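# Close and latch the lid of tip box TB1

## Task

Close the lid of tip box TB1 and push its front edge fully down so it latches; it only counts if it stays latched without the robot holding it, the box is left standing flat on the bench mat, and the gripper has released and moved away.

## Robot and tools

Robot: a single six-joint arm with a two-finger gripper, mounted over a table. Tip box TB1 sits loose on a bench mat and must finish lying flat on it with its lid shut and latched. Occasionally an outside disturbance may briefly pull on something in the gripper or shove a loose object. Never let anything leave the table top.

Scene frame: origin on the table surface straight below the arm base; +z up; +x forward; +y to the left when facing along +x. Metres. The arm base can be slightly tilted relative to the table.

Tool execute_actions, argument actions: a list holding zero or one item. An empty list sends nothing and returns the current state with pictures. An action item is {"rows": [...], "steps": n} with n from 9 to 15 (default 15); each step lasts 1/30 s. Each row is one list of 7 numbers for the one arm: waist, shoulder, elbow, wrist pitch, wrist yaw, wrist roll, then the gripper opening. The six joint values are absolute target angles in radians (same form as the Joint positions line), not offsets. Rows are applied one per step; if there are fewer rows than steps, the last row repeats. Stated joint ranges: waist -2.618 to 3.054, shoulder 0.000 to 3.142, elbow 0.000 to 3.142, wrist pitch -1.571 to 1.571, wrist yaw -1.571 to 1.571, wrist roll -2.094 to 2.094. The true end stops may differ by up to 0.036 rad. A target beyond an end by more than 0.036 rad, and also beyond the current angle, makes the whole call rejected and nothing moves. Targets past the real end are clipped to it, and the result may report "joint sent to its limit" (possibly about an earlier action still running); its absence does not prove there is more room. The opening is a unitless value from -1 (closed) to +1 (fully open, pads 0.094 m apart). A wait item is {"steps": n}, n up to 300, sending no command; it returns once n steps have passed since the previous result, counting your reply time. Optional pictures: true adds camera images to a non-empty call.

Motion limits: per step, each joint's target is held within a lead of its measured angle (waist 0.202, shoulder 0.258, elbow 0.238, wrist pitch 0.573, wrist yaw and roll 0.522 rad), and all targets are scaled back toward the measured angles if they would move the gripper more than 70 mm from where it is. Far goals therefore need several actions. Friction can leave a joint up to about 0.031 rad off its target, and very small changes may not move it at all.

Each action's result is captured 9 steps before it ends; those last steps run during your reply, and the next action starts after them. Between calls the arm keeps heading for the last row sent until it has nearly stopped or a step was HELD; to push further you must send a new action. Fingers still moving keep moving.

Result lines: Joint positions and Joint velocities give the six joints (rad, rad/s) then finger-pad gap (m, m/s). grip_measured is the measured opening on the command scale; readings may be off by about 1 mm of opening consistently within a scene. To hold something, command about 0.03 below grip_measured; a smaller margin grips more gently. Pad force tops out near 50 to 62 N (less on thin parts under about 2 mm). HELD marks steps where your row, fully or partly, was not sent. "joint command not followed" means the clearance check altered or blocked targets; mounting blocks and posts count as part of the arm. MOTOR HOT appears from 75 °C; at 90 °C the arm is stopped for 10 s, and at 100 °C the motors and gripper let go and the arm drops; stops show as OVER-TEMPERATURE FAULT. Avoid long loaded holds, and some heat carries into the next scene.

Tool zoom_image: camera (cam_head_left, cam_head_right, cam_high, cam_low, cam_wrist) and region [x0, y0, x1, y1] in pixels of that camera's last full image, top-left origin, at most 504 by 504. All images are 672x504. Calibration for the fixed cameras (pinhole with radial distortion, world-to-camera transforms in the scene frame) is supplied; cam_wrist rides on the arm and has no given pose. Fixed cameras may be off by up to about 2.3 degrees and 9 mm.

Tool finished_scene: scene = the current scene's number. Irreversible; the result reports success and gives the next task. Call it only after the lid is latched, the box rests flat, and the gripper has released and backed away. Answering without any tool call ends everything.

Avoid: dropping or flinging objects, slamming or hard impacts, pressing very hard on the box, tipping it, and knocking anything off the table. Prefer smooth, economical motions and quick work.

Each tool is called after "Request:" as a command line: name --argument value for each argument, lists and objects as JSON in quotes; but a table of rows of numbers goes row by row, as --pt "numbers of a row", without its own name.

## Session

Request:
execute_actions --actions '[]'

Scene clock: 0.00 s of 6000.00 s.
grip_measured=+1.000
Joint positions: [-2.08   0.987  0.367  0.626 -1.172  0.944  0.094]
Joint velocities: [-0.002 -0.007  0.002  0.007  0.022 -0.051  0.   ]

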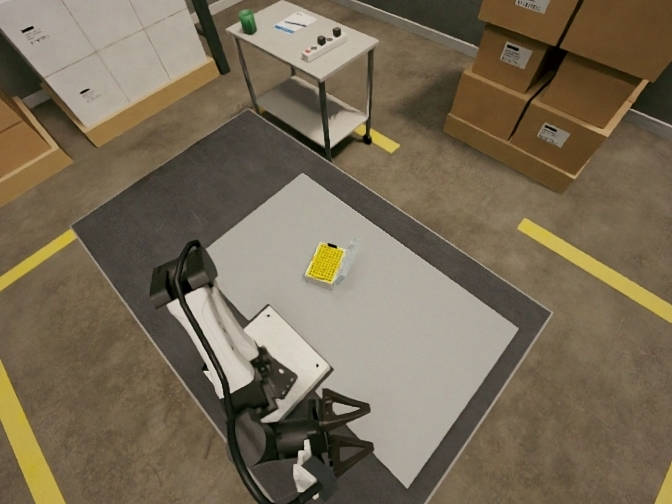

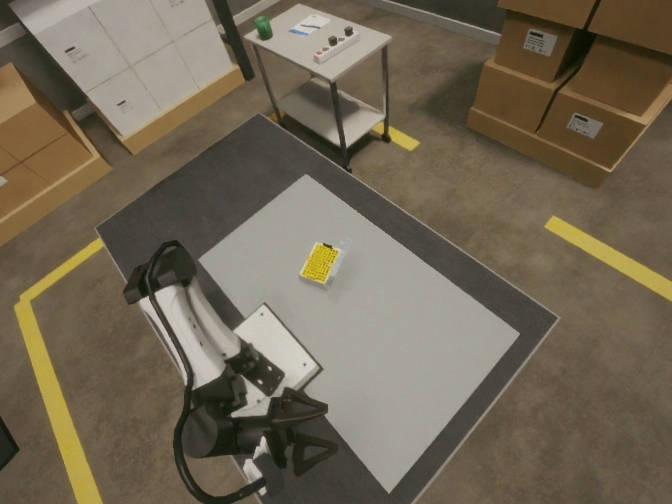

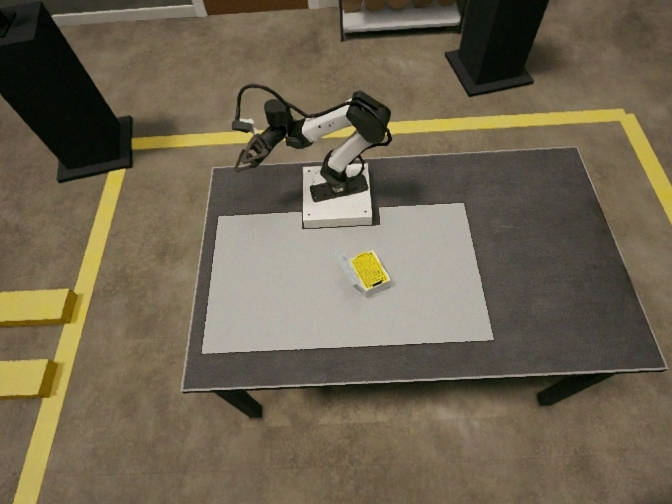

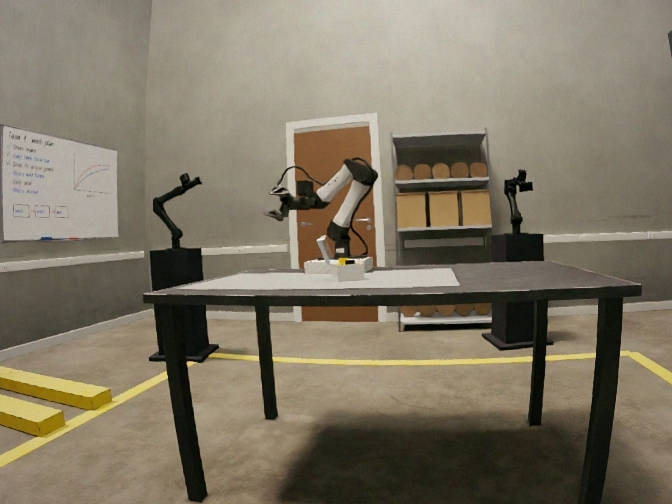

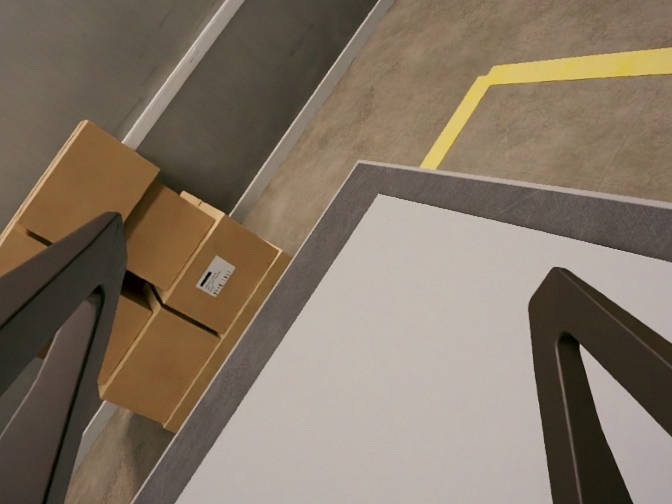

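Request:
zoom_image --camera "cam_high" --region '[200, 70, 440, 310]'

Request:
zoom_image --camera "cam_low" --region '[250, 140, 410, 300]'

Request:
zoom_image --camera "cam_head_left" --region '[290, 220, 380, 310]'

Request:
zoom_image --camera "cam_high" --region '[325, 235, 405, 315]'

Region (200, 70, 440, 310) of cam_high's 672x504 image, scaled by 2.100, with more detail than that image has.

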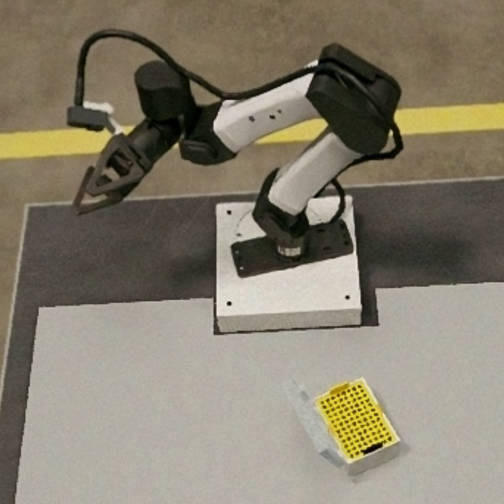

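Region (250, 140, 410, 300) of cam_low's 672x504 image, scaled by 3.150, with more detail than that image has.

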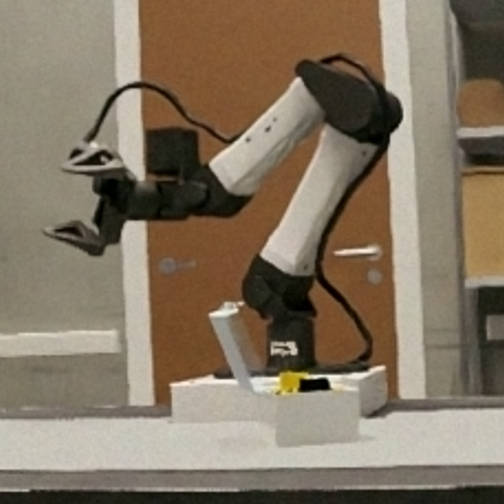

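Region (290, 220, 380, 310) of cam_head_left's 672x504 image, scaled by 5.600, with more detail than that image has.

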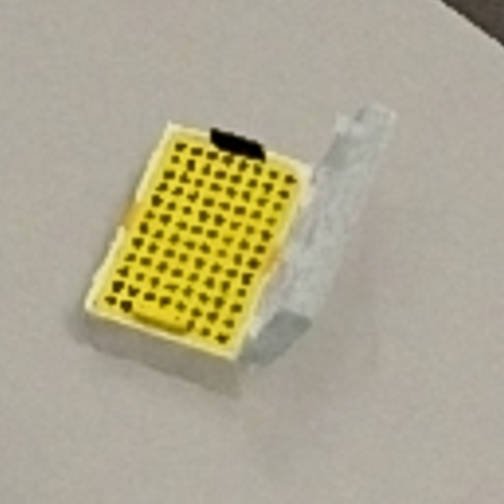

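Region (325, 235, 405, 315) of cam_high's 672x504 image, scaled by 6.300, with more detail than that image has.

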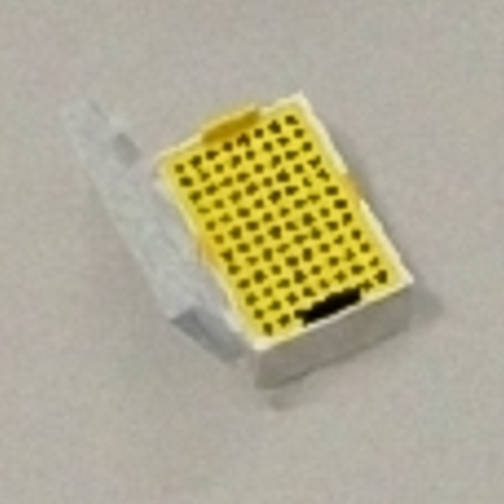

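Request:
zoom_image --camera "cam_low" --region '[260, 150, 385, 275]'

Request:
zoom_image --camera "cam_low" --region '[300, 225, 380, 290]'

Request:
zoom_image --camera "cam_head_left" --region '[140, 230, 400, 504]'

Region (260, 150, 385, 275) of cam_low's 672x504 image, scaled by 4.032, with more detail than that image has.

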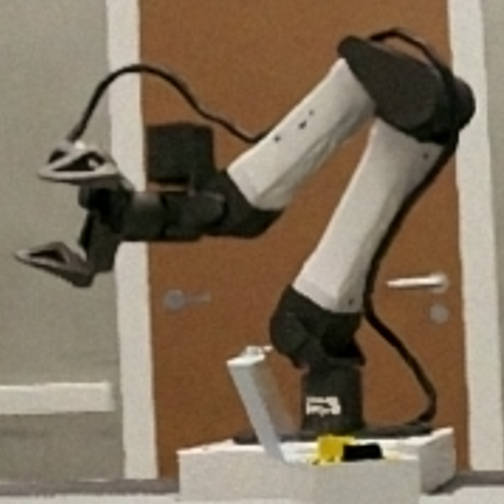

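Region (300, 225, 380, 290) of cam_low's 672x504 image, scaled by 6.300, with more detail than that image has; it fills the top 410 rows of this view, and the rest is white.

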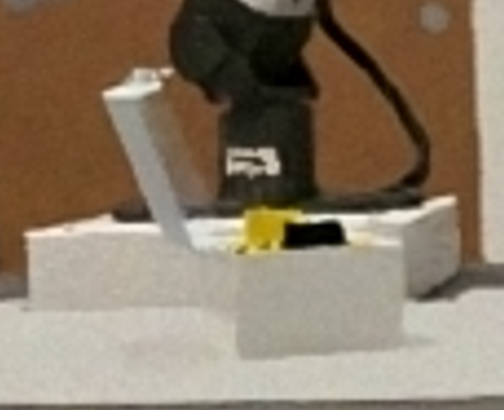

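Region (140, 230, 400, 504) of cam_head_left's 672x504 image, scaled by 1.839, with more detail than that image has; it fills the left 478 columns of this view, and the rest is white.

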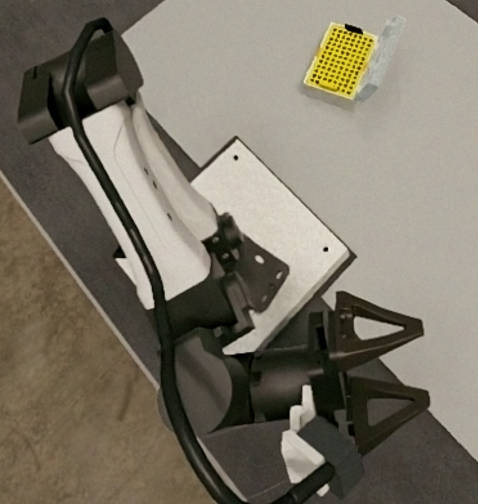

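Request:
execute_actions --actions '[{"rows":[[-2.062,0.995,0.381,0.605,-1.160,0.931,1],[-2.044,1.003,0.394,0.583,-1.149,0.917,1],[-2.026,1.011,0.408,0.562,-1.137,0.904,1],[-2.008,1.020,0.422,0.541,-1.125,0.890,1],[-1.990,1.028,0.435,0.520,-1.113,0.877,1],[-1.971,1.036,0.449,0.498,-1.102,0.863,1],[-1.953,1.044,0.462,0.477,-1.090,0.850,1],[-1.935,1.052,0.476,0.456,-1.078,0.836,1],[-1.917,1.060,0.490,0.435,-1.067,0.823,1],[-1.899,1.068,0.503,0.413,-1.055,0.810,1],[-1.881,1.076,0.517,0.392,-1.043,0.796,1],[-1.863,1.085,0.531,0.371,-1.031,0.783,1],[-1.845,1.093,0.544,0.350,-1.020,0.769,1],[-1.827,1.101,0.558,0.328,-1.008,0.756,1],[-1.809,1.109,0.571,0.307,-0.996,0.742,1]],"steps":15}]'

Request:
execute_actions --actions '[{"rows":[[-1.767,1.128,0.603,0.257,-0.969,0.711,1],[-1.725,1.147,0.635,0.208,-0.941,0.679,1],[-1.682,1.166,0.666,0.158,-0.914,0.648,1],[-1.640,1.185,0.698,0.109,-0.887,0.616,1],[-1.598,1.204,0.730,0.059,-0.860,0.585,1],[-1.556,1.223,0.762,0.009,-0.832,0.554,1],[-1.514,1.242,0.794,-0.040,-0.805,0.522,1],[-1.471,1.261,0.825,-0.090,-0.778,0.491,1],[-1.429,1.280,0.857,-0.139,-0.750,0.459,1],[-1.387,1.299,0.889,-0.189,-0.723,0.428,1],[-1.345,1.318,0.921,-0.239,-0.696,0.397,1],[-1.303,1.337,0.953,-0.288,-0.668,0.365,1],[-1.260,1.356,0.984,-0.338,-0.641,0.334,1],[-1.218,1.375,1.016,-0.387,-0.614,0.302,1],[-1.175,1.394,1.048,-0.437,-0.586,0.272,1]],"steps":15}]'

Request:
execute_actions --actions '[{"rows":[[-1.133,1.413,1.080,-0.487,-0.559,0.241,1],[-1.091,1.432,1.112,-0.536,-0.531,0.209,1],[-1.048,1.451,1.143,-0.586,-0.504,0.178,1],[-1.006,1.470,1.175,-0.635,-0.477,0.146,1],[-0.964,1.489,1.207,-0.685,-0.449,0.115,1],[-0.922,1.508,1.239,-0.735,-0.422,0.084,1],[-0.880,1.527,1.271,-0.784,-0.395,0.052,1],[-0.837,1.546,1.302,-0.834,-0.367,0.021,1],[-0.795,1.565,1.334,-0.883,-0.340,-0.011,1],[-0.753,1.584,1.366,-0.933,-0.313,-0.042,1],[-0.711,1.603,1.398,-0.983,-0.285,-0.073,1],[-0.669,1.622,1.430,-1.032,-0.258,-0.105,1],[-0.626,1.641,1.461,-1.082,-0.231,-0.136,1],[-0.584,1.660,1.493,-1.131,-0.203,-0.168,1],[-0.542,1.678,1.526,-1.181,-0.176,-0.198,1]],"steps":15}]'

Request:
execute_actions --actions '[{"rows":[[-0.510,1.692,1.550,-1.218,-0.155,-0.222,1],[-0.480,1.706,1.572,-1.253,-0.136,-0.244,1],[-0.452,1.718,1.593,-1.286,-0.118,-0.265,1],[-0.426,1.730,1.613,-1.317,-0.101,-0.284,1],[-0.402,1.741,1.631,-1.345,-0.085,-0.302,1],[-0.380,1.751,1.647,-1.371,-0.071,-0.318,1],[-0.360,1.760,1.662,-1.394,-0.058,-0.333,1],[-0.342,1.768,1.676,-1.415,-0.047,-0.347,1],[-0.326,1.775,1.688,-1.434,-0.036,-0.358,1],[-0.312,1.781,1.698,-1.451,-0.027,-0.369,1],[-0.300,1.787,1.707,-1.465,-0.019,-0.378,1],[-0.290,1.791,1.715,-1.477,-0.013,-0.385,1],[-0.282,1.795,1.721,-1.486,-0.008,-0.391,1],[-0.275,1.798,1.726,-1.494,-0.003,-0.396,1],[-0.270,1.800,1.730,-1.500,0.0,-0.400,1]],"steps":15}]'

Request:
execute_actions --actions '[{"steps":20}]' --pictures true

Scene clock: 9.80 s of 6000.00 s.
grip_measured=+1.000
Joint positions: [-2.009  1.003  0.399  0.57  -1.146  0.911  0.094]
Joint velocities: [ 0.52   0.217  0.398 -0.403  0.242 -0.242  0.   ]
Steps of this call (steps 1 to 90: nothing new was sent; then 6.60 s passed at rest; steps 91 to 96: the first 6 steps of this action). Readings (joint positions):
91: [-2.078 0.987 0.367 0.625 -1.171 0.943]
92: [-2.072 0.987 0.367 0.621 -1.169 0.940]
94: [-2.045 0.990 0.376 0.598 -1.160 0.928]
96: the state above

Scene clock: 10.30 s of 6000.00 s.
grip_measured=+1.000
Joint positions: [-1.635  1.174  0.685  0.197 -0.939  0.674  0.094]
Joint velocities: [ 1.184  0.559  0.935 -1.15   0.711 -0.74   0.   ]
Steps of this call (steps 1 to 9: the last 9 steps of your previous action; steps 10 to 15: the first 6 steps of this action). Readings (joint positions):
10: [-1.825 1.086 0.541 0.379 -1.040 0.789]
11: [-1.796 1.099 0.563 0.348 -1.023 0.770]
13: [-1.719 1.135 0.621 0.276 -0.983 0.726]
15: the state above

Scene clock: 10.80 s of 6000.00 s.
grip_measured=+1.000
Joint positions: [-1.     1.462  1.163 -0.51  -0.546  0.224  0.094]
Joint velocities: [ 1.165  0.549  0.93  -1.443  0.755 -0.974  0.   ]
Steps of this call (steps 1 to 9: the last 9 steps of your previous action; steps 10 to 15: the first 6 steps of this action). Readings (joint positions):
10: [-1.212 1.366 1.005 -0.265 -0.681 0.379]
11: [-1.170 1.385 1.037 -0.314 -0.654 0.348]
13: [-1.084 1.423 1.100 -0.412 -0.600 0.286]
15: the state above

Scene clock: 11.30 s of 6000.00 s.
grip_measured=+1.000
Joint positions: [-0.42   1.72   1.593 -1.203 -0.169 -0.216  0.094]
Joint velocities: [ 0.686  0.305  0.53  -1.077  0.564 -0.652  0.   ]
Steps of this call (steps 1 to 9: the last 9 steps of your previous action; steps 10 to 15: the first 6 steps of this action). Readings (joint positions):
10: [-0.579 1.652 1.480 -1.000 -0.276 -0.088]
11: [-0.540 1.669 1.507 -1.044 -0.253 -0.117]
13: [-0.474 1.697 1.554 -1.127 -0.209 -0.170]
15: the state above

Scene clock: 11.97 s of 6000.00 s.
grip_measured=+1.000
Joint positions: [-0.274  1.783  1.705 -1.484 -0.015 -0.389  0.094]
Joint velocities: [-0.007  0.012  0.022 -0.081  0.007 -0.037  0.   ]
Kept back: nothing.
Steps of this call (steps 1 to 9: the last 9 steps of your previous action; steps 10 to 20: the robot went on to your last target). Readings (joint positions):
1: [-0.397 1.729 1.610 -1.238 -0.150 -0.238]
2: [-0.377 1.739 1.627 -1.270 -0.133 -0.257]
4: [-0.341 1.754 1.654 -1.326 -0.102 -0.292]
8: [-0.292 1.775 1.691 -1.410 -0.057 -0.344]
20: the state above

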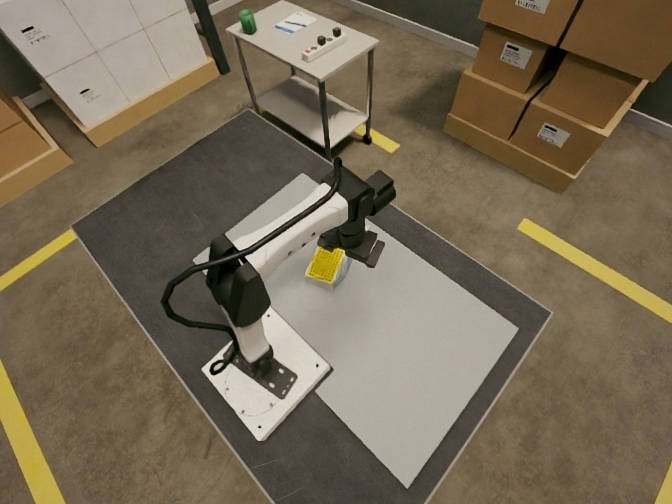

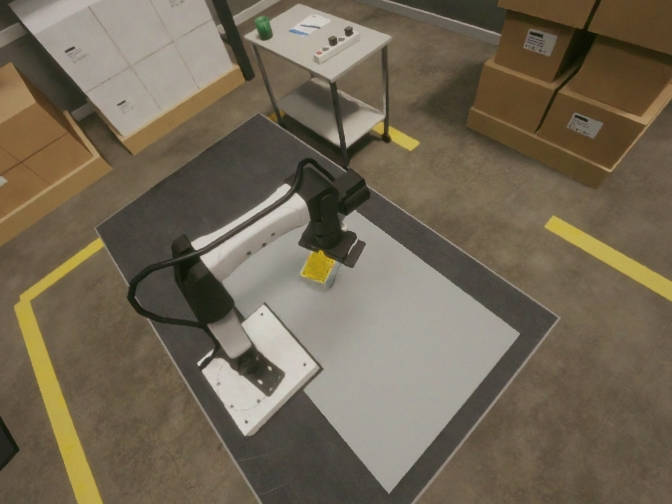

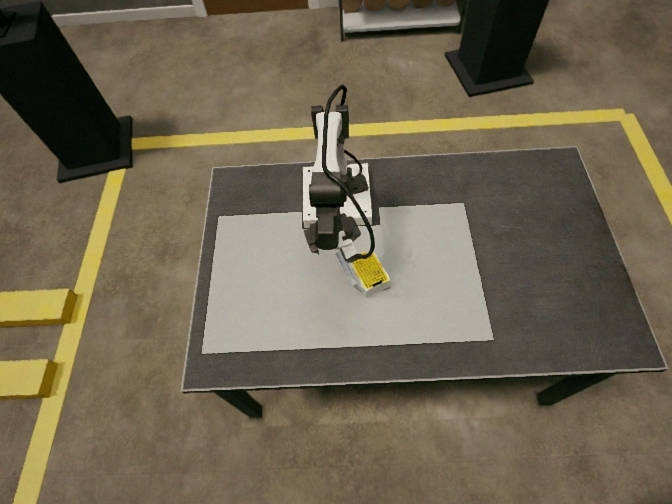

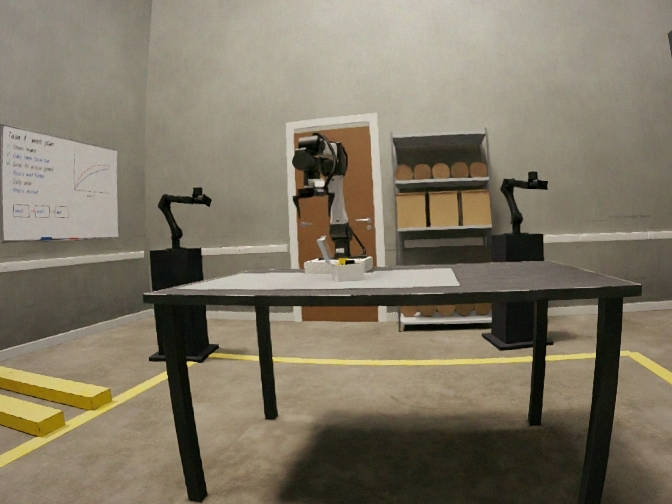

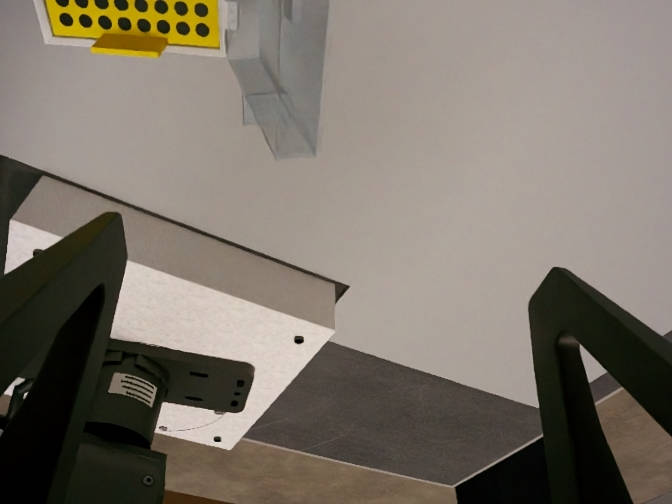

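Request:
zoom_image --camera "cam_low" --region '[270, 170, 390, 290]'

Request:
zoom_image --camera "cam_head_left" --region '[280, 190, 400, 310]'

Request:
zoom_image --camera "cam_high" --region '[290, 190, 410, 310]'

Region (270, 170, 390, 290) of cam_low's 672x504 image, scaled by 4.200, with more detail than that image has.

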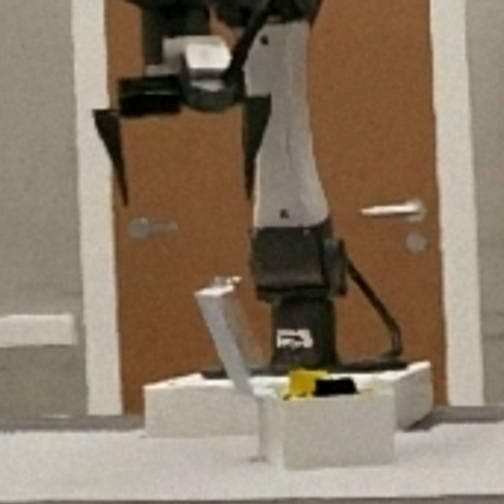

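Region (280, 190, 400, 310) of cam_head_left's 672x504 image, scaled by 4.200, with more detail than that image has.

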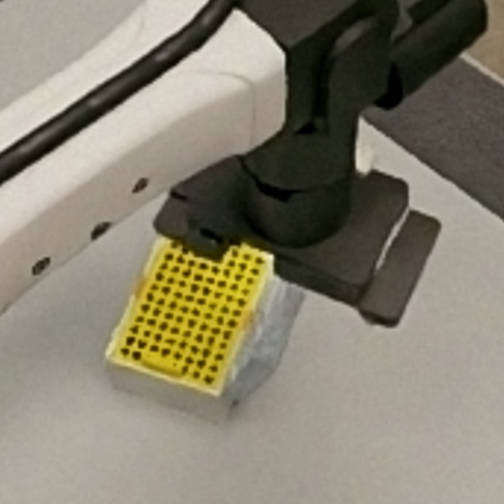

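Region (290, 190, 410, 310) of cam_high's 672x504 image, scaled by 4.200, with more detail than that image has.

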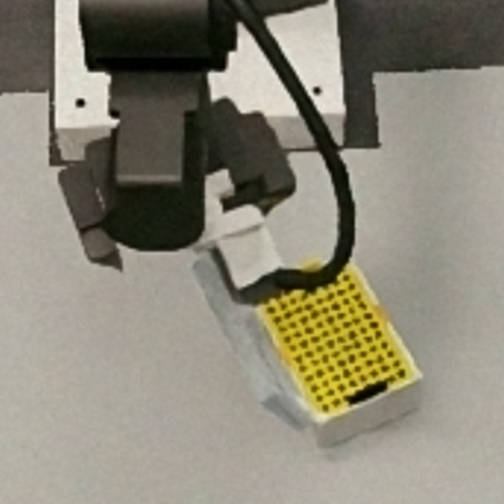

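Request:
zoom_image --camera "cam_wrist" --region '[30, 0, 370, 200]'

Request:
zoom_image --camera "cam_low" --region '[310, 228, 370, 288]'

Region (30, 0, 370, 200) of cam_wrist's 672x504 image, scaled by 1.482, with more detail than that image has; it fills the top 296 rows of this view, and the rest is white.

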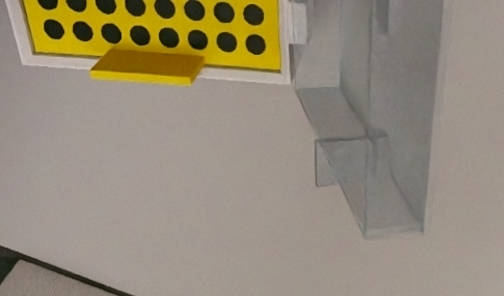

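Region (310, 228, 370, 288) of cam_low's 672x504 image, scaled by 8.400, with more detail than that image has.

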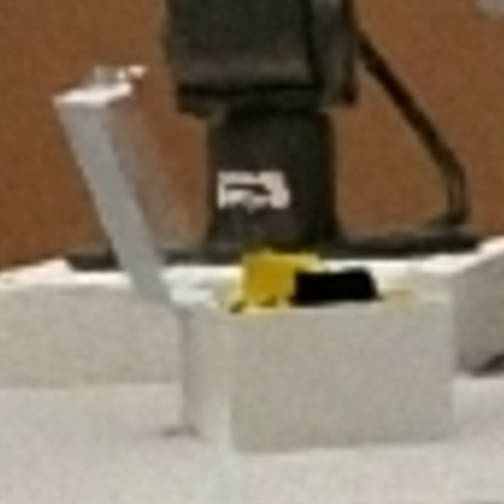

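Request:
execute_actions --actions '[{"rows":[[-0.265,1.803,1.715,-1.494,0.0,-0.40,0.95],[-0.258,1.807,1.700,-1.484,0.0,-0.40,0.9],[-0.250,1.811,1.685,-1.470,0.0,-0.40,0.85],[-0.242,1.816,1.670,-1.452,0.0,-0.40,0.8],[-0.234,1.821,1.654,-1.432,0.0,-0.40,0.75],[-0.226,1.826,1.637,-1.410,0.0,-0.40,0.7],[-0.218,1.831,1.619,-1.386,0.0,-0.40,0.65],[-0.211,1.835,1.600,-1.360,0.0,-0.40,0.6],[-0.205,1.839,1.581,-1.334,0.0,-0.40,0.55],[-0.201,1.842,1.562,-1.310,0.0,-0.40,0.5],[-0.200,1.844,1.543,-1.286,0.0,-0.40,0.5],[-0.200,1.846,1.524,-1.263,0.0,-0.40,0.5],[-0.200,1.848,1.505,-1.241,0.0,-0.40,0.5],[-0.200,1.850,1.487,-1.220,0.0,-0.40,0.5],[-0.200,1.852,1.470,-1.200,0.0,-0.40,0.5]],"steps":15}]'

Request:
execute_actions --actions '[{"rows":[[-0.200,1.854,1.454,-1.181,0.0,-0.40,0.5],[-0.200,1.856,1.440,-1.164,0.0,-0.40,0.5],[-0.200,1.858,1.427,-1.149,0.0,-0.40,0.5],[-0.200,1.860,1.416,-1.136,0.0,-0.40,0.5],[-0.200,1.861,1.406,-1.125,0.0,-0.40,0.5],[-0.200,1.862,1.398,-1.116,0.0,-0.40,0.5],[-0.200,1.863,1.392,-1.110,0.0,-0.40,0.5],[-0.200,1.863,1.388,-1.106,0.0,-0.40,0.5],[-0.200,1.863,1.385,-1.104,0.0,-0.40,0.5]],"steps":9}]'

Request:
execute_actions --actions '[{"steps":16}]' --pictures true

Request:
zoom_image --camera "cam_low" --region '[290, 200, 380, 290]'

Scene clock: 17.00 s of 6000.00 s.
grip_measured=+0.728
Joint positions: [-0.25   1.79   1.688 -1.466 -0.01  -0.392  0.081]
Joint velocities: [ 0.242  0.076 -0.339  0.33  -0.007 -0.095 -0.051]
Steps of this call (steps 1 to 30: the robot went on to your last target; steps 31 to 90: nothing new was sent; then 1.83 s passed at rest; steps 91 to 96: the first 6 steps of this action). Readings (joint positions):
91: [-0.274 1.783 1.705 -1.488 -0.012 -0.392]
92: [-0.273 1.783 1.705 -1.488 -0.012 -0.392]
94: [-0.266 1.786 1.704 -1.485 -0.010 -0.392]
96: the state above

Scene clock: 17.30 s of 6000.00 s.
grip_measured=+0.503
Joint positions: [-0.204  1.837  1.519 -1.298 -0.01  -0.392  0.071]
Joint velocities: [ 0.017  0.046 -0.53   0.593 -0.051  0.051 -0.   ]
Kept back: the last 9 steps of this action.
Steps of this call (steps 1 to 9: the last 9 steps of your previous action). Readings (joint positions):
1: [-0.241 1.794 1.674 -1.453 -0.010 -0.392]
2: [-0.232 1.798 1.657 -1.437 -0.010 -0.392]
4: [-0.216 1.811 1.618 -1.401 -0.010 -0.392]
8: [-0.204 1.834 1.537 -1.318 -0.010 -0.392]
9: the state above

Scene clock: 17.83 s of 6000.00 s.
grip_measured=+0.503
Joint positions: [-0.204  1.85   1.405 -1.124 -0.01  -0.392  0.071]
Joint velocities: [-0.017  0.002  0.002  0.095 -0.007 -0.066  0.   ]
Kept back: nothing.
Steps of this call (steps 1 to 9: the last 9 steps of your previous action; steps 10 to 16: the robot went on to your last target). Readings (joint positions):
1: [-0.204 1.840 1.501 -1.278 -0.010 -0.392]
2: [-0.204 1.841 1.484 -1.259 -0.010 -0.392]
4: [-0.204 1.844 1.456 -1.222 -0.010 -0.392]
8: [-0.204 1.848 1.417 -1.166 -0.010 -0.392]
16: the state above

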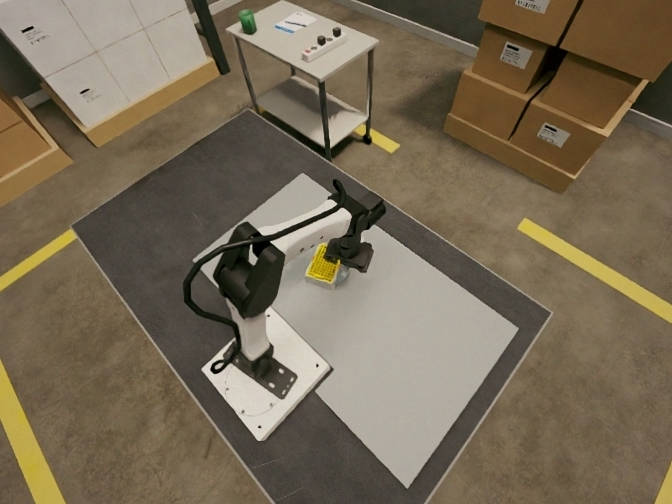

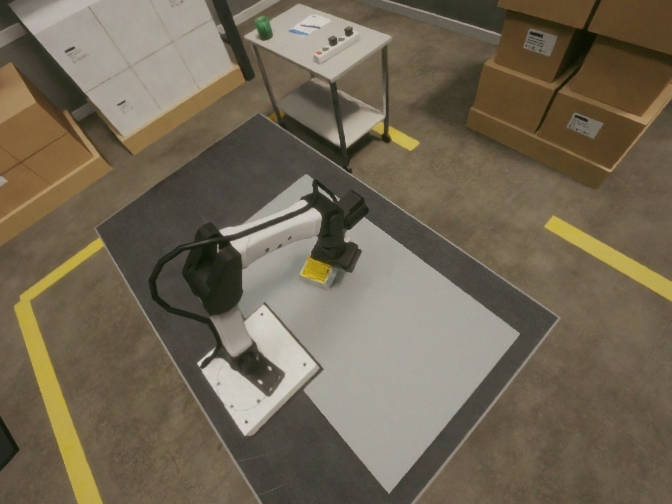

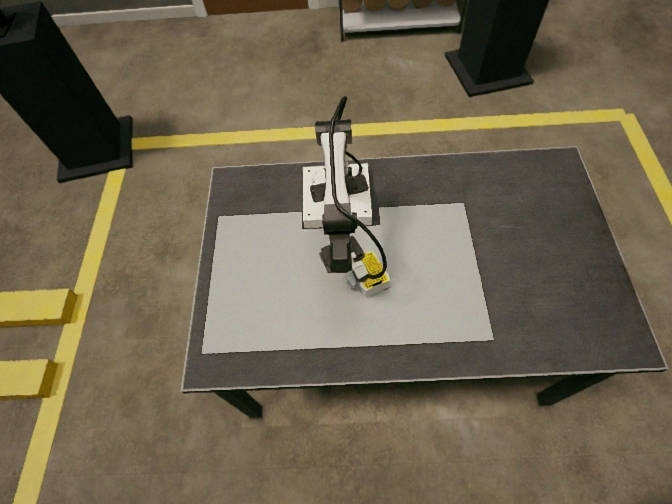

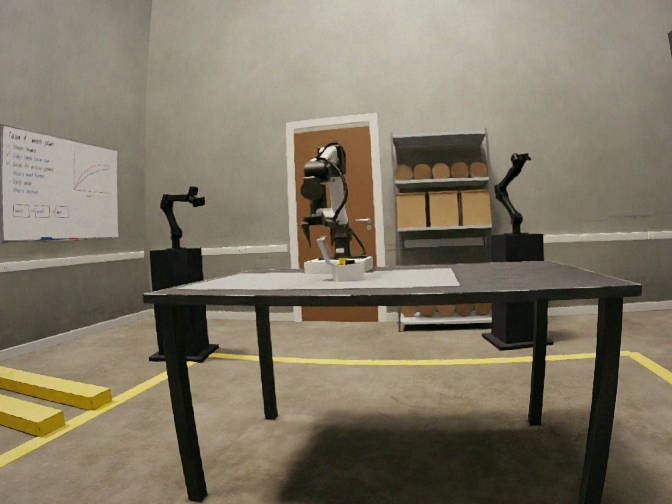

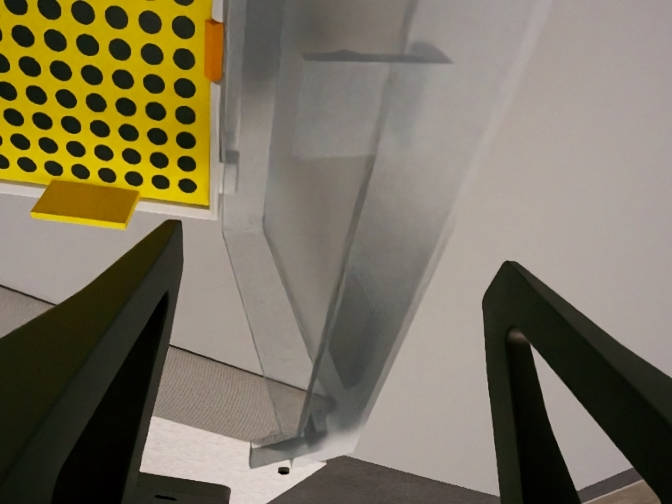

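Region (290, 200, 380, 290) of cam_low's 672x504 image, scaled by 5.600, with more detail than that image has.

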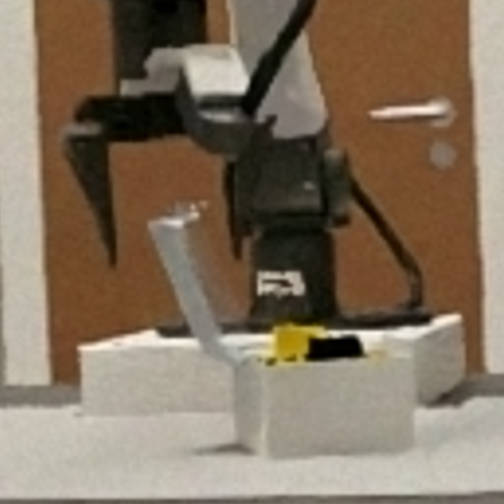

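Request:
execute_actions --actions '[{"rows":[[-0.196,1.863,1.385,-1.104,0.0,-0.385,0.44],[-0.191,1.863,1.385,-1.104,0.0,-0.378,0.38],[-0.185,1.863,1.385,-1.104,0.0,-0.371,0.32],[-0.178,1.863,1.385,-1.104,0.0,-0.364,0.26],[-0.171,1.863,1.385,-1.104,0.0,-0.357,0.20],[-0.164,1.863,1.385,-1.104,0.0,-0.350,0.14],[-0.157,1.863,1.385,-1.104,0.0,-0.343,0.09],[-0.150,1.863,1.385,-1.104,0.0,-0.336,0.05],[-0.143,1.863,1.385,-1.104,0.0,-0.329,0.02],[-0.136,1.863,1.385,-1.104,0.0,-0.322,0.0],[-0.129,1.863,1.385,-1.104,0.0,-0.315,-0.02],[-0.122,1.863,1.385,-1.104,0.0,-0.308,-0.04],[-0.114,1.863,1.385,-1.104,0.0,-0.300,-0.06],[-0.106,1.863,1.385,-1.104,0.0,-0.292,-0.08],[-0.098,1.863,1.385,-1.104,0.0,-0.284,-0.1]],"steps":15}]'

Request:
execute_actions --actions '[{"rows":[[-0.090,1.863,1.385,-1.104,0.0,-0.276,-0.1],[-0.082,1.863,1.385,-1.104,0.0,-0.268,-0.1],[-0.074,1.863,1.385,-1.104,0.0,-0.260,-0.1],[-0.066,1.863,1.385,-1.104,0.0,-0.252,-0.1],[-0.058,1.863,1.385,-1.104,0.0,-0.244,-0.1],[-0.050,1.863,1.385,-1.104,0.0,-0.236,-0.1],[-0.043,1.863,1.385,-1.104,0.0,-0.229,-0.1],[-0.036,1.863,1.385,-1.104,0.0,-0.222,-0.1],[-0.029,1.863,1.385,-1.104,0.0,-0.215,-0.1],[-0.023,1.863,1.385,-1.104,0.0,-0.209,-0.1],[-0.017,1.863,1.385,-1.104,0.0,-0.203,-0.1],[-0.012,1.863,1.385,-1.104,0.0,-0.198,-0.1],[-0.008,1.863,1.385,-1.104,0.0,-0.194,-0.1],[-0.005,1.863,1.385,-1.104,0.0,-0.191,-0.1],[-0.003,1.863,1.385,-1.104,0.0,-0.189,-0.1]],"steps":15}]'

Request:
execute_actions --actions '[{"steps":15}]' --pictures true

Request:
zoom_image --camera "cam_low" --region '[290, 200, 380, 290]'

Scene clock: 19.20 s of 6000.00 s.
grip_measured=+0.174
Joint positions: [-0.187  1.85   1.405 -1.115 -0.01  -0.378  0.055]
Joint velocities: [ 0.188  0.002 -0.022 -0.007  0.022  0.168 -0.063]
Steps of this call (steps 1 to 30: the robot went on to your last target; steps 31 to 35: nothing new was sent; steps 36 to 41: the first 6 steps of this action). Readings (joint positions):
36: [-0.204 1.850 1.405 -1.115 -0.010 -0.392]
37: [-0.204 1.850 1.405 -1.115 -0.010 -0.391]
39: [-0.198 1.850 1.405 -1.115 -0.010 -0.386]
41: the state above

Scene clock: 19.70 s of 6000.00 s.
grip_measured=-0.097
Joint positions: [-0.071  1.85   1.405 -1.115 -0.008 -0.277  0.042]
Joint velocities: [ 0.222 -0.007  0.002  0.007 -0.007  0.3   -0.   ]
Steps of this call (steps 1 to 9: the last 9 steps of your previous action; steps 10 to 15: the first 6 steps of this action). Readings (joint positions):
10: [-0.112 1.850 1.405 -1.115 -0.009 -0.315]
11: [-0.104 1.850 1.405 -1.115 -0.008 -0.308]
13: [-0.087 1.850 1.405 -1.115 -0.008 -0.293]
15: the state above

Scene clock: 20.20 s of 6000.00 s.
grip_measured=-0.097
Joint positions: [-0.008  1.85   1.405 -1.115 -0.008 -0.203  0.042]
Joint velocities: [-0.007 -0.002 -0.007  0.022  0.022  0.037  0.001]
Kept back: nothing.
Steps of this call (steps 1 to 9: the last 9 steps of your previous action; steps 10 to 15: the robot went on to your last target). Readings (joint positions):
1: [-0.063 1.850 1.405 -1.115 -0.008 -0.269]
2: [-0.055 1.850 1.405 -1.115 -0.008 -0.262]
4: [-0.041 1.850 1.405 -1.115 -0.008 -0.248]
8: [-0.017 1.850 1.405 -1.115 -0.008 -0.222]
15: the state above

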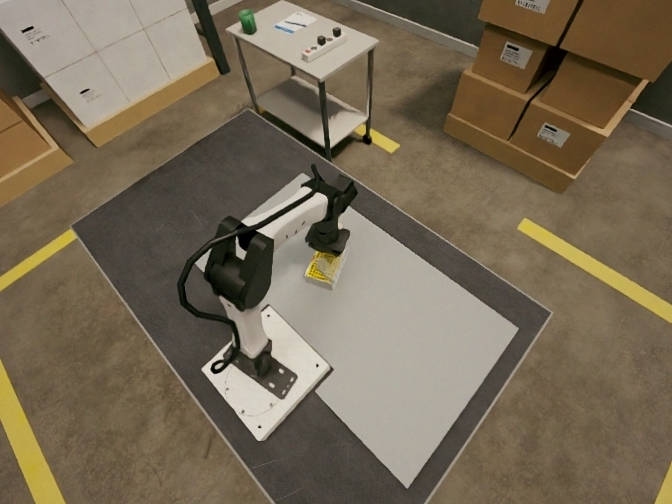

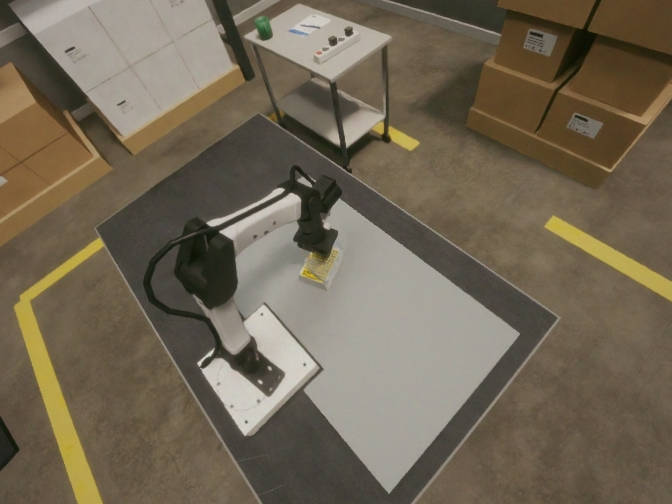

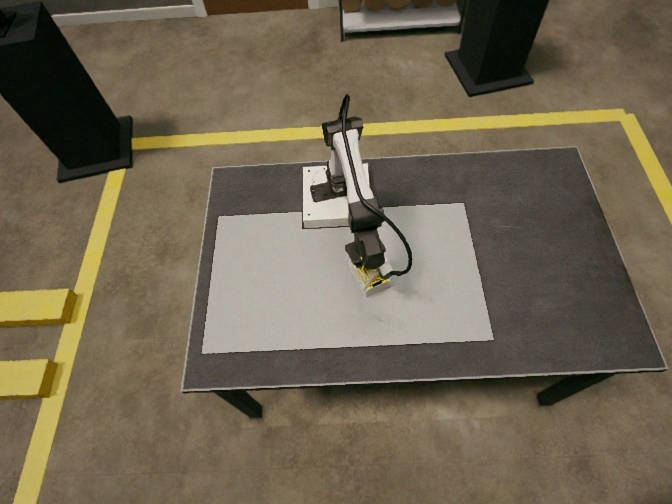

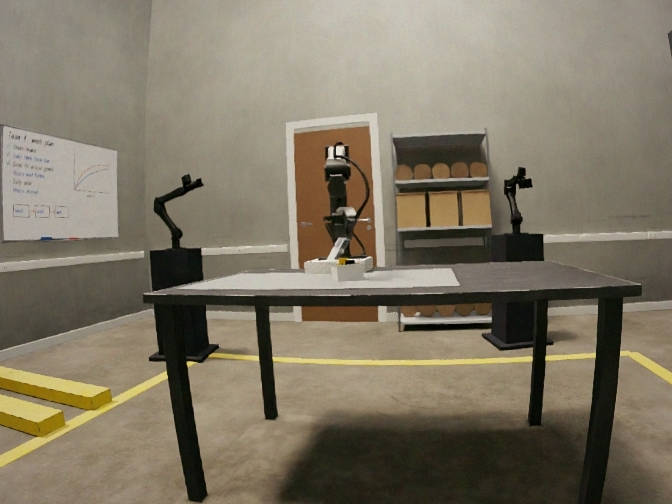

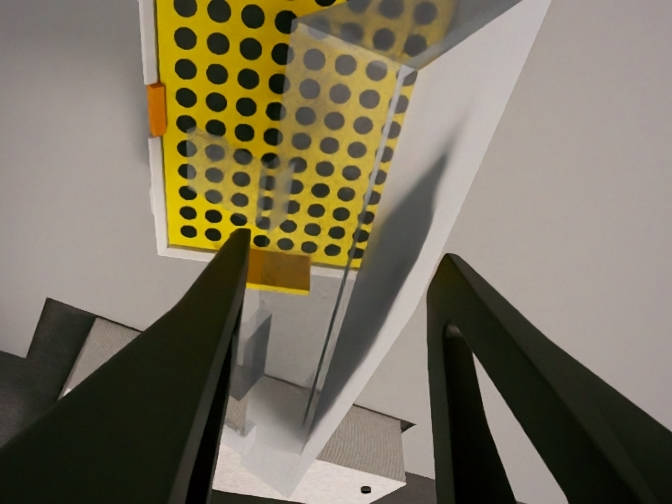

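Region (290, 200, 380, 290) of cam_low's 672x504 image, scaled by 5.600, with more detail than that image has.

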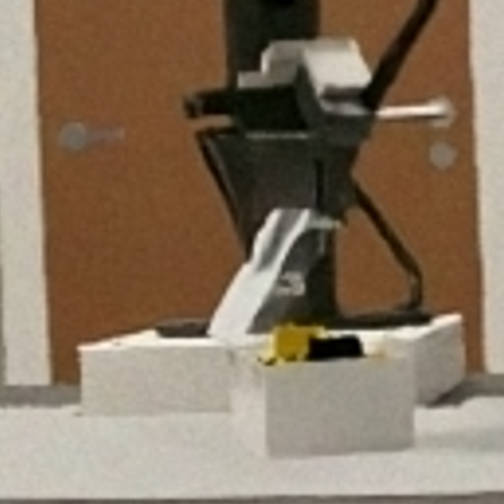

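Request:
execute_actions --actions '[{"rows":[[-0.002,1.863,1.381,-1.100,0.0,-0.187,-0.08],[0.0,1.864,1.377,-1.096,0.0,-0.185,-0.05],[0.002,1.864,1.373,-1.092,0.0,-0.183,-0.01],[0.005,1.865,1.368,-1.088,0.0,-0.180,0.03],[0.007,1.865,1.363,-1.084,0.0,-0.178,0.07],[0.010,1.866,1.358,-1.080,0.0,-0.175,0.11],[0.012,1.866,1.353,-1.076,0.0,-0.173,0.15],[0.015,1.867,1.349,-1.072,0.0,-0.170,0.19],[0.017,1.868,1.345,-1.068,0.0,-0.168,0.23],[0.020,1.869,1.341,-1.063,0.0,-0.165,0.27],[0.022,1.870,1.337,-1.058,0.0,-0.163,0.31],[0.025,1.872,1.333,-1.053,0.0,-0.160,0.35],[0.027,1.873,1.329,-1.048,0.0,-0.158,0.39],[0.028,1.875,1.325,-1.043,0.0,-0.157,0.43],[0.030,1.876,1.321,-1.038,0.0,-0.155,0.47]],"steps":15}]'

Request:
execute_actions --actions '[{"rows":[[0.031,1.878,1.317,-1.033,0.0,-0.154,0.51],[0.032,1.879,1.313,-1.028,0.0,-0.153,0.55],[0.034,1.881,1.309,-1.023,0.0,-0.151,0.59],[0.035,1.882,1.305,-1.018,0.0,-0.150,0.63],[0.036,1.883,1.302,-1.013,0.0,-0.149,0.67],[0.038,1.884,1.300,-1.009,0.0,-0.147,0.71],[0.039,1.884,1.300,-1.009,0.0,-0.146,0.75],[0.040,1.884,1.300,-1.009,0.0,-0.145,0.79],[0.041,1.884,1.300,-1.009,0.0,-0.144,0.82],[0.042,1.884,1.300,-1.009,0.0,-0.143,0.85],[0.043,1.884,1.300,-1.009,0.0,-0.142,0.88],[0.044,1.884,1.300,-1.009,0.0,-0.141,0.91],[0.045,1.884,1.300,-1.009,0.0,-0.140,0.94],[0.046,1.884,1.300,-1.009,0.0,-0.139,0.97],[0.047,1.884,1.300,-1.009,0.0,-0.138,1.0]],"steps":15}]'

Request:
execute_actions --actions '[{"steps":13}]' --pictures true

Request:
zoom_image --camera "cam_low" --region '[290, 200, 380, 290]'

Scene clock: 21.73 s of 6000.00 s.
grip_measured=+0.087
Joint positions: [-0.004  1.85   1.393 -1.101 -0.008 -0.191  0.051]
Joint velocities: [ 0.056 -0.007 -0.208  0.125  0.051 -0.007  0.039]
Steps of this call (steps 1 to 15: the robot went on to your last target; steps 16 to 40: nothing new was sent; steps 41 to 46: the first 6 steps of this action). Readings (joint positions):
41: [-0.008 1.850 1.405 -1.115 -0.008 -0.197]
42: [-0.008 1.850 1.405 -1.114 -0.008 -0.196]
44: [-0.008 1.850 1.403 -1.109 -0.008 -0.194]
46: the state above

Scene clock: 22.23 s of 6000.00 s.
grip_measured=+0.687
Joint positions: [ 0.029  1.865  1.327 -1.04  -0.008 -0.162  0.079]
Joint velocities: [ 0.056  0.071 -0.1    0.11  -0.051  0.037  0.039]
Steps of this call (steps 1 to 9: the last 9 steps of your previous action; steps 10 to 15: the first 6 steps of this action). Readings (joint positions):
10: [0.022 1.851 1.346 -1.065 -0.008 -0.170]
11: [0.023 1.853 1.343 -1.060 -0.008 -0.168]
13: [0.026 1.860 1.335 -1.050 -0.008 -0.165]
15: the state above

Scene clock: 22.67 s of 6000.00 s.
grip_measured=+1.000
Joint positions: [ 0.04   1.871  1.32  -1.022 -0.008 -0.148  0.094]
Joint velocities: [-0.017 -0.012 -0.012 -0.066  0.125  0.037  0.   ]
Kept back: nothing.
Steps of this call (steps 1 to 9: the last 9 steps of your previous action; steps 10 to 13: the robot went on to your last target). Readings (joint positions):
1: [0.030 1.868 1.324 -1.037 -0.008 -0.160]
2: [0.031 1.869 1.321 -1.034 -0.008 -0.159]
4: [0.033 1.871 1.320 -1.030 -0.008 -0.156]
8: [0.037 1.871 1.320 -1.024 -0.008 -0.152]
13: the state above

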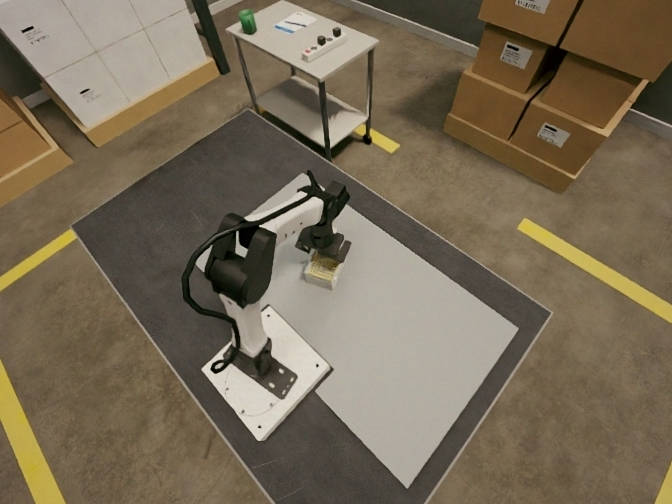

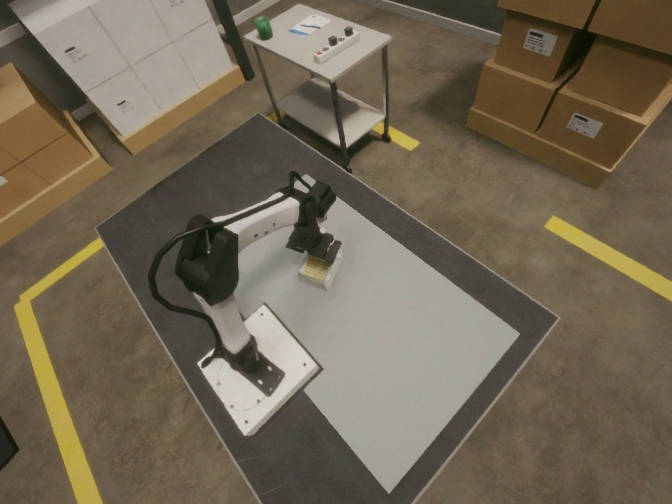

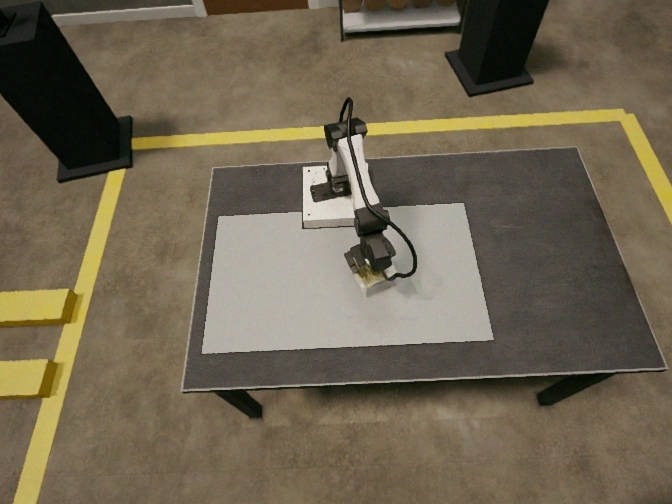

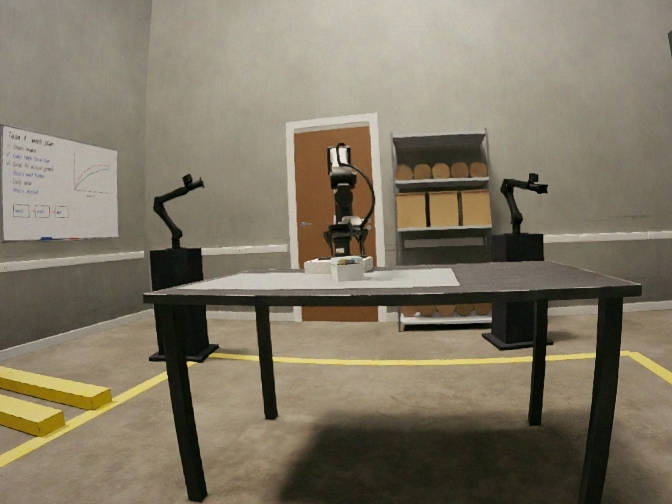

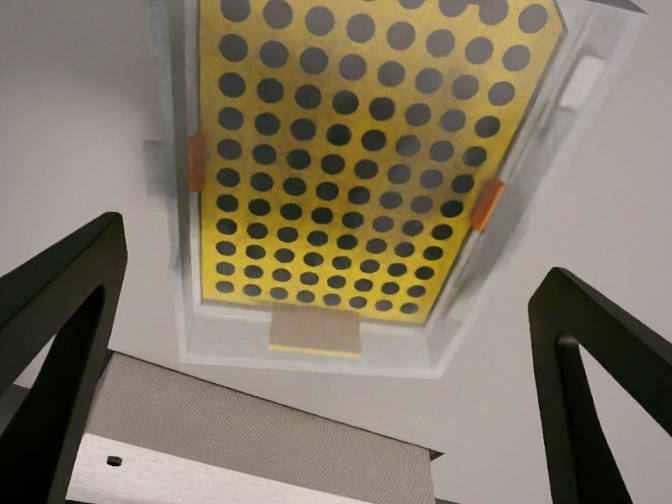

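Region (290, 200, 380, 290) of cam_low's 672x504 image, scaled by 5.600, with more detail than that image has.

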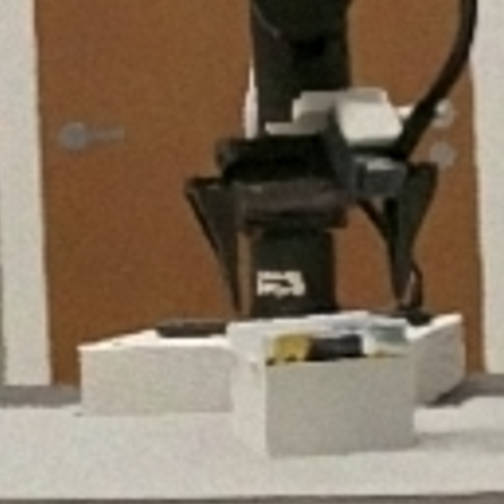

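Request:
zoom_image --camera "cam_low" --region '[325, 240, 375, 285]'

Region (325, 240, 375, 285) of cam_low's 672x504 image, scaled by 10.080, with more detail than that image has; it fills the top 454 rows of this view, and the rest is white.

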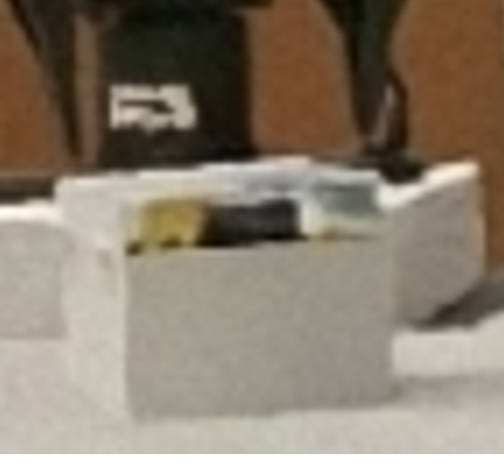

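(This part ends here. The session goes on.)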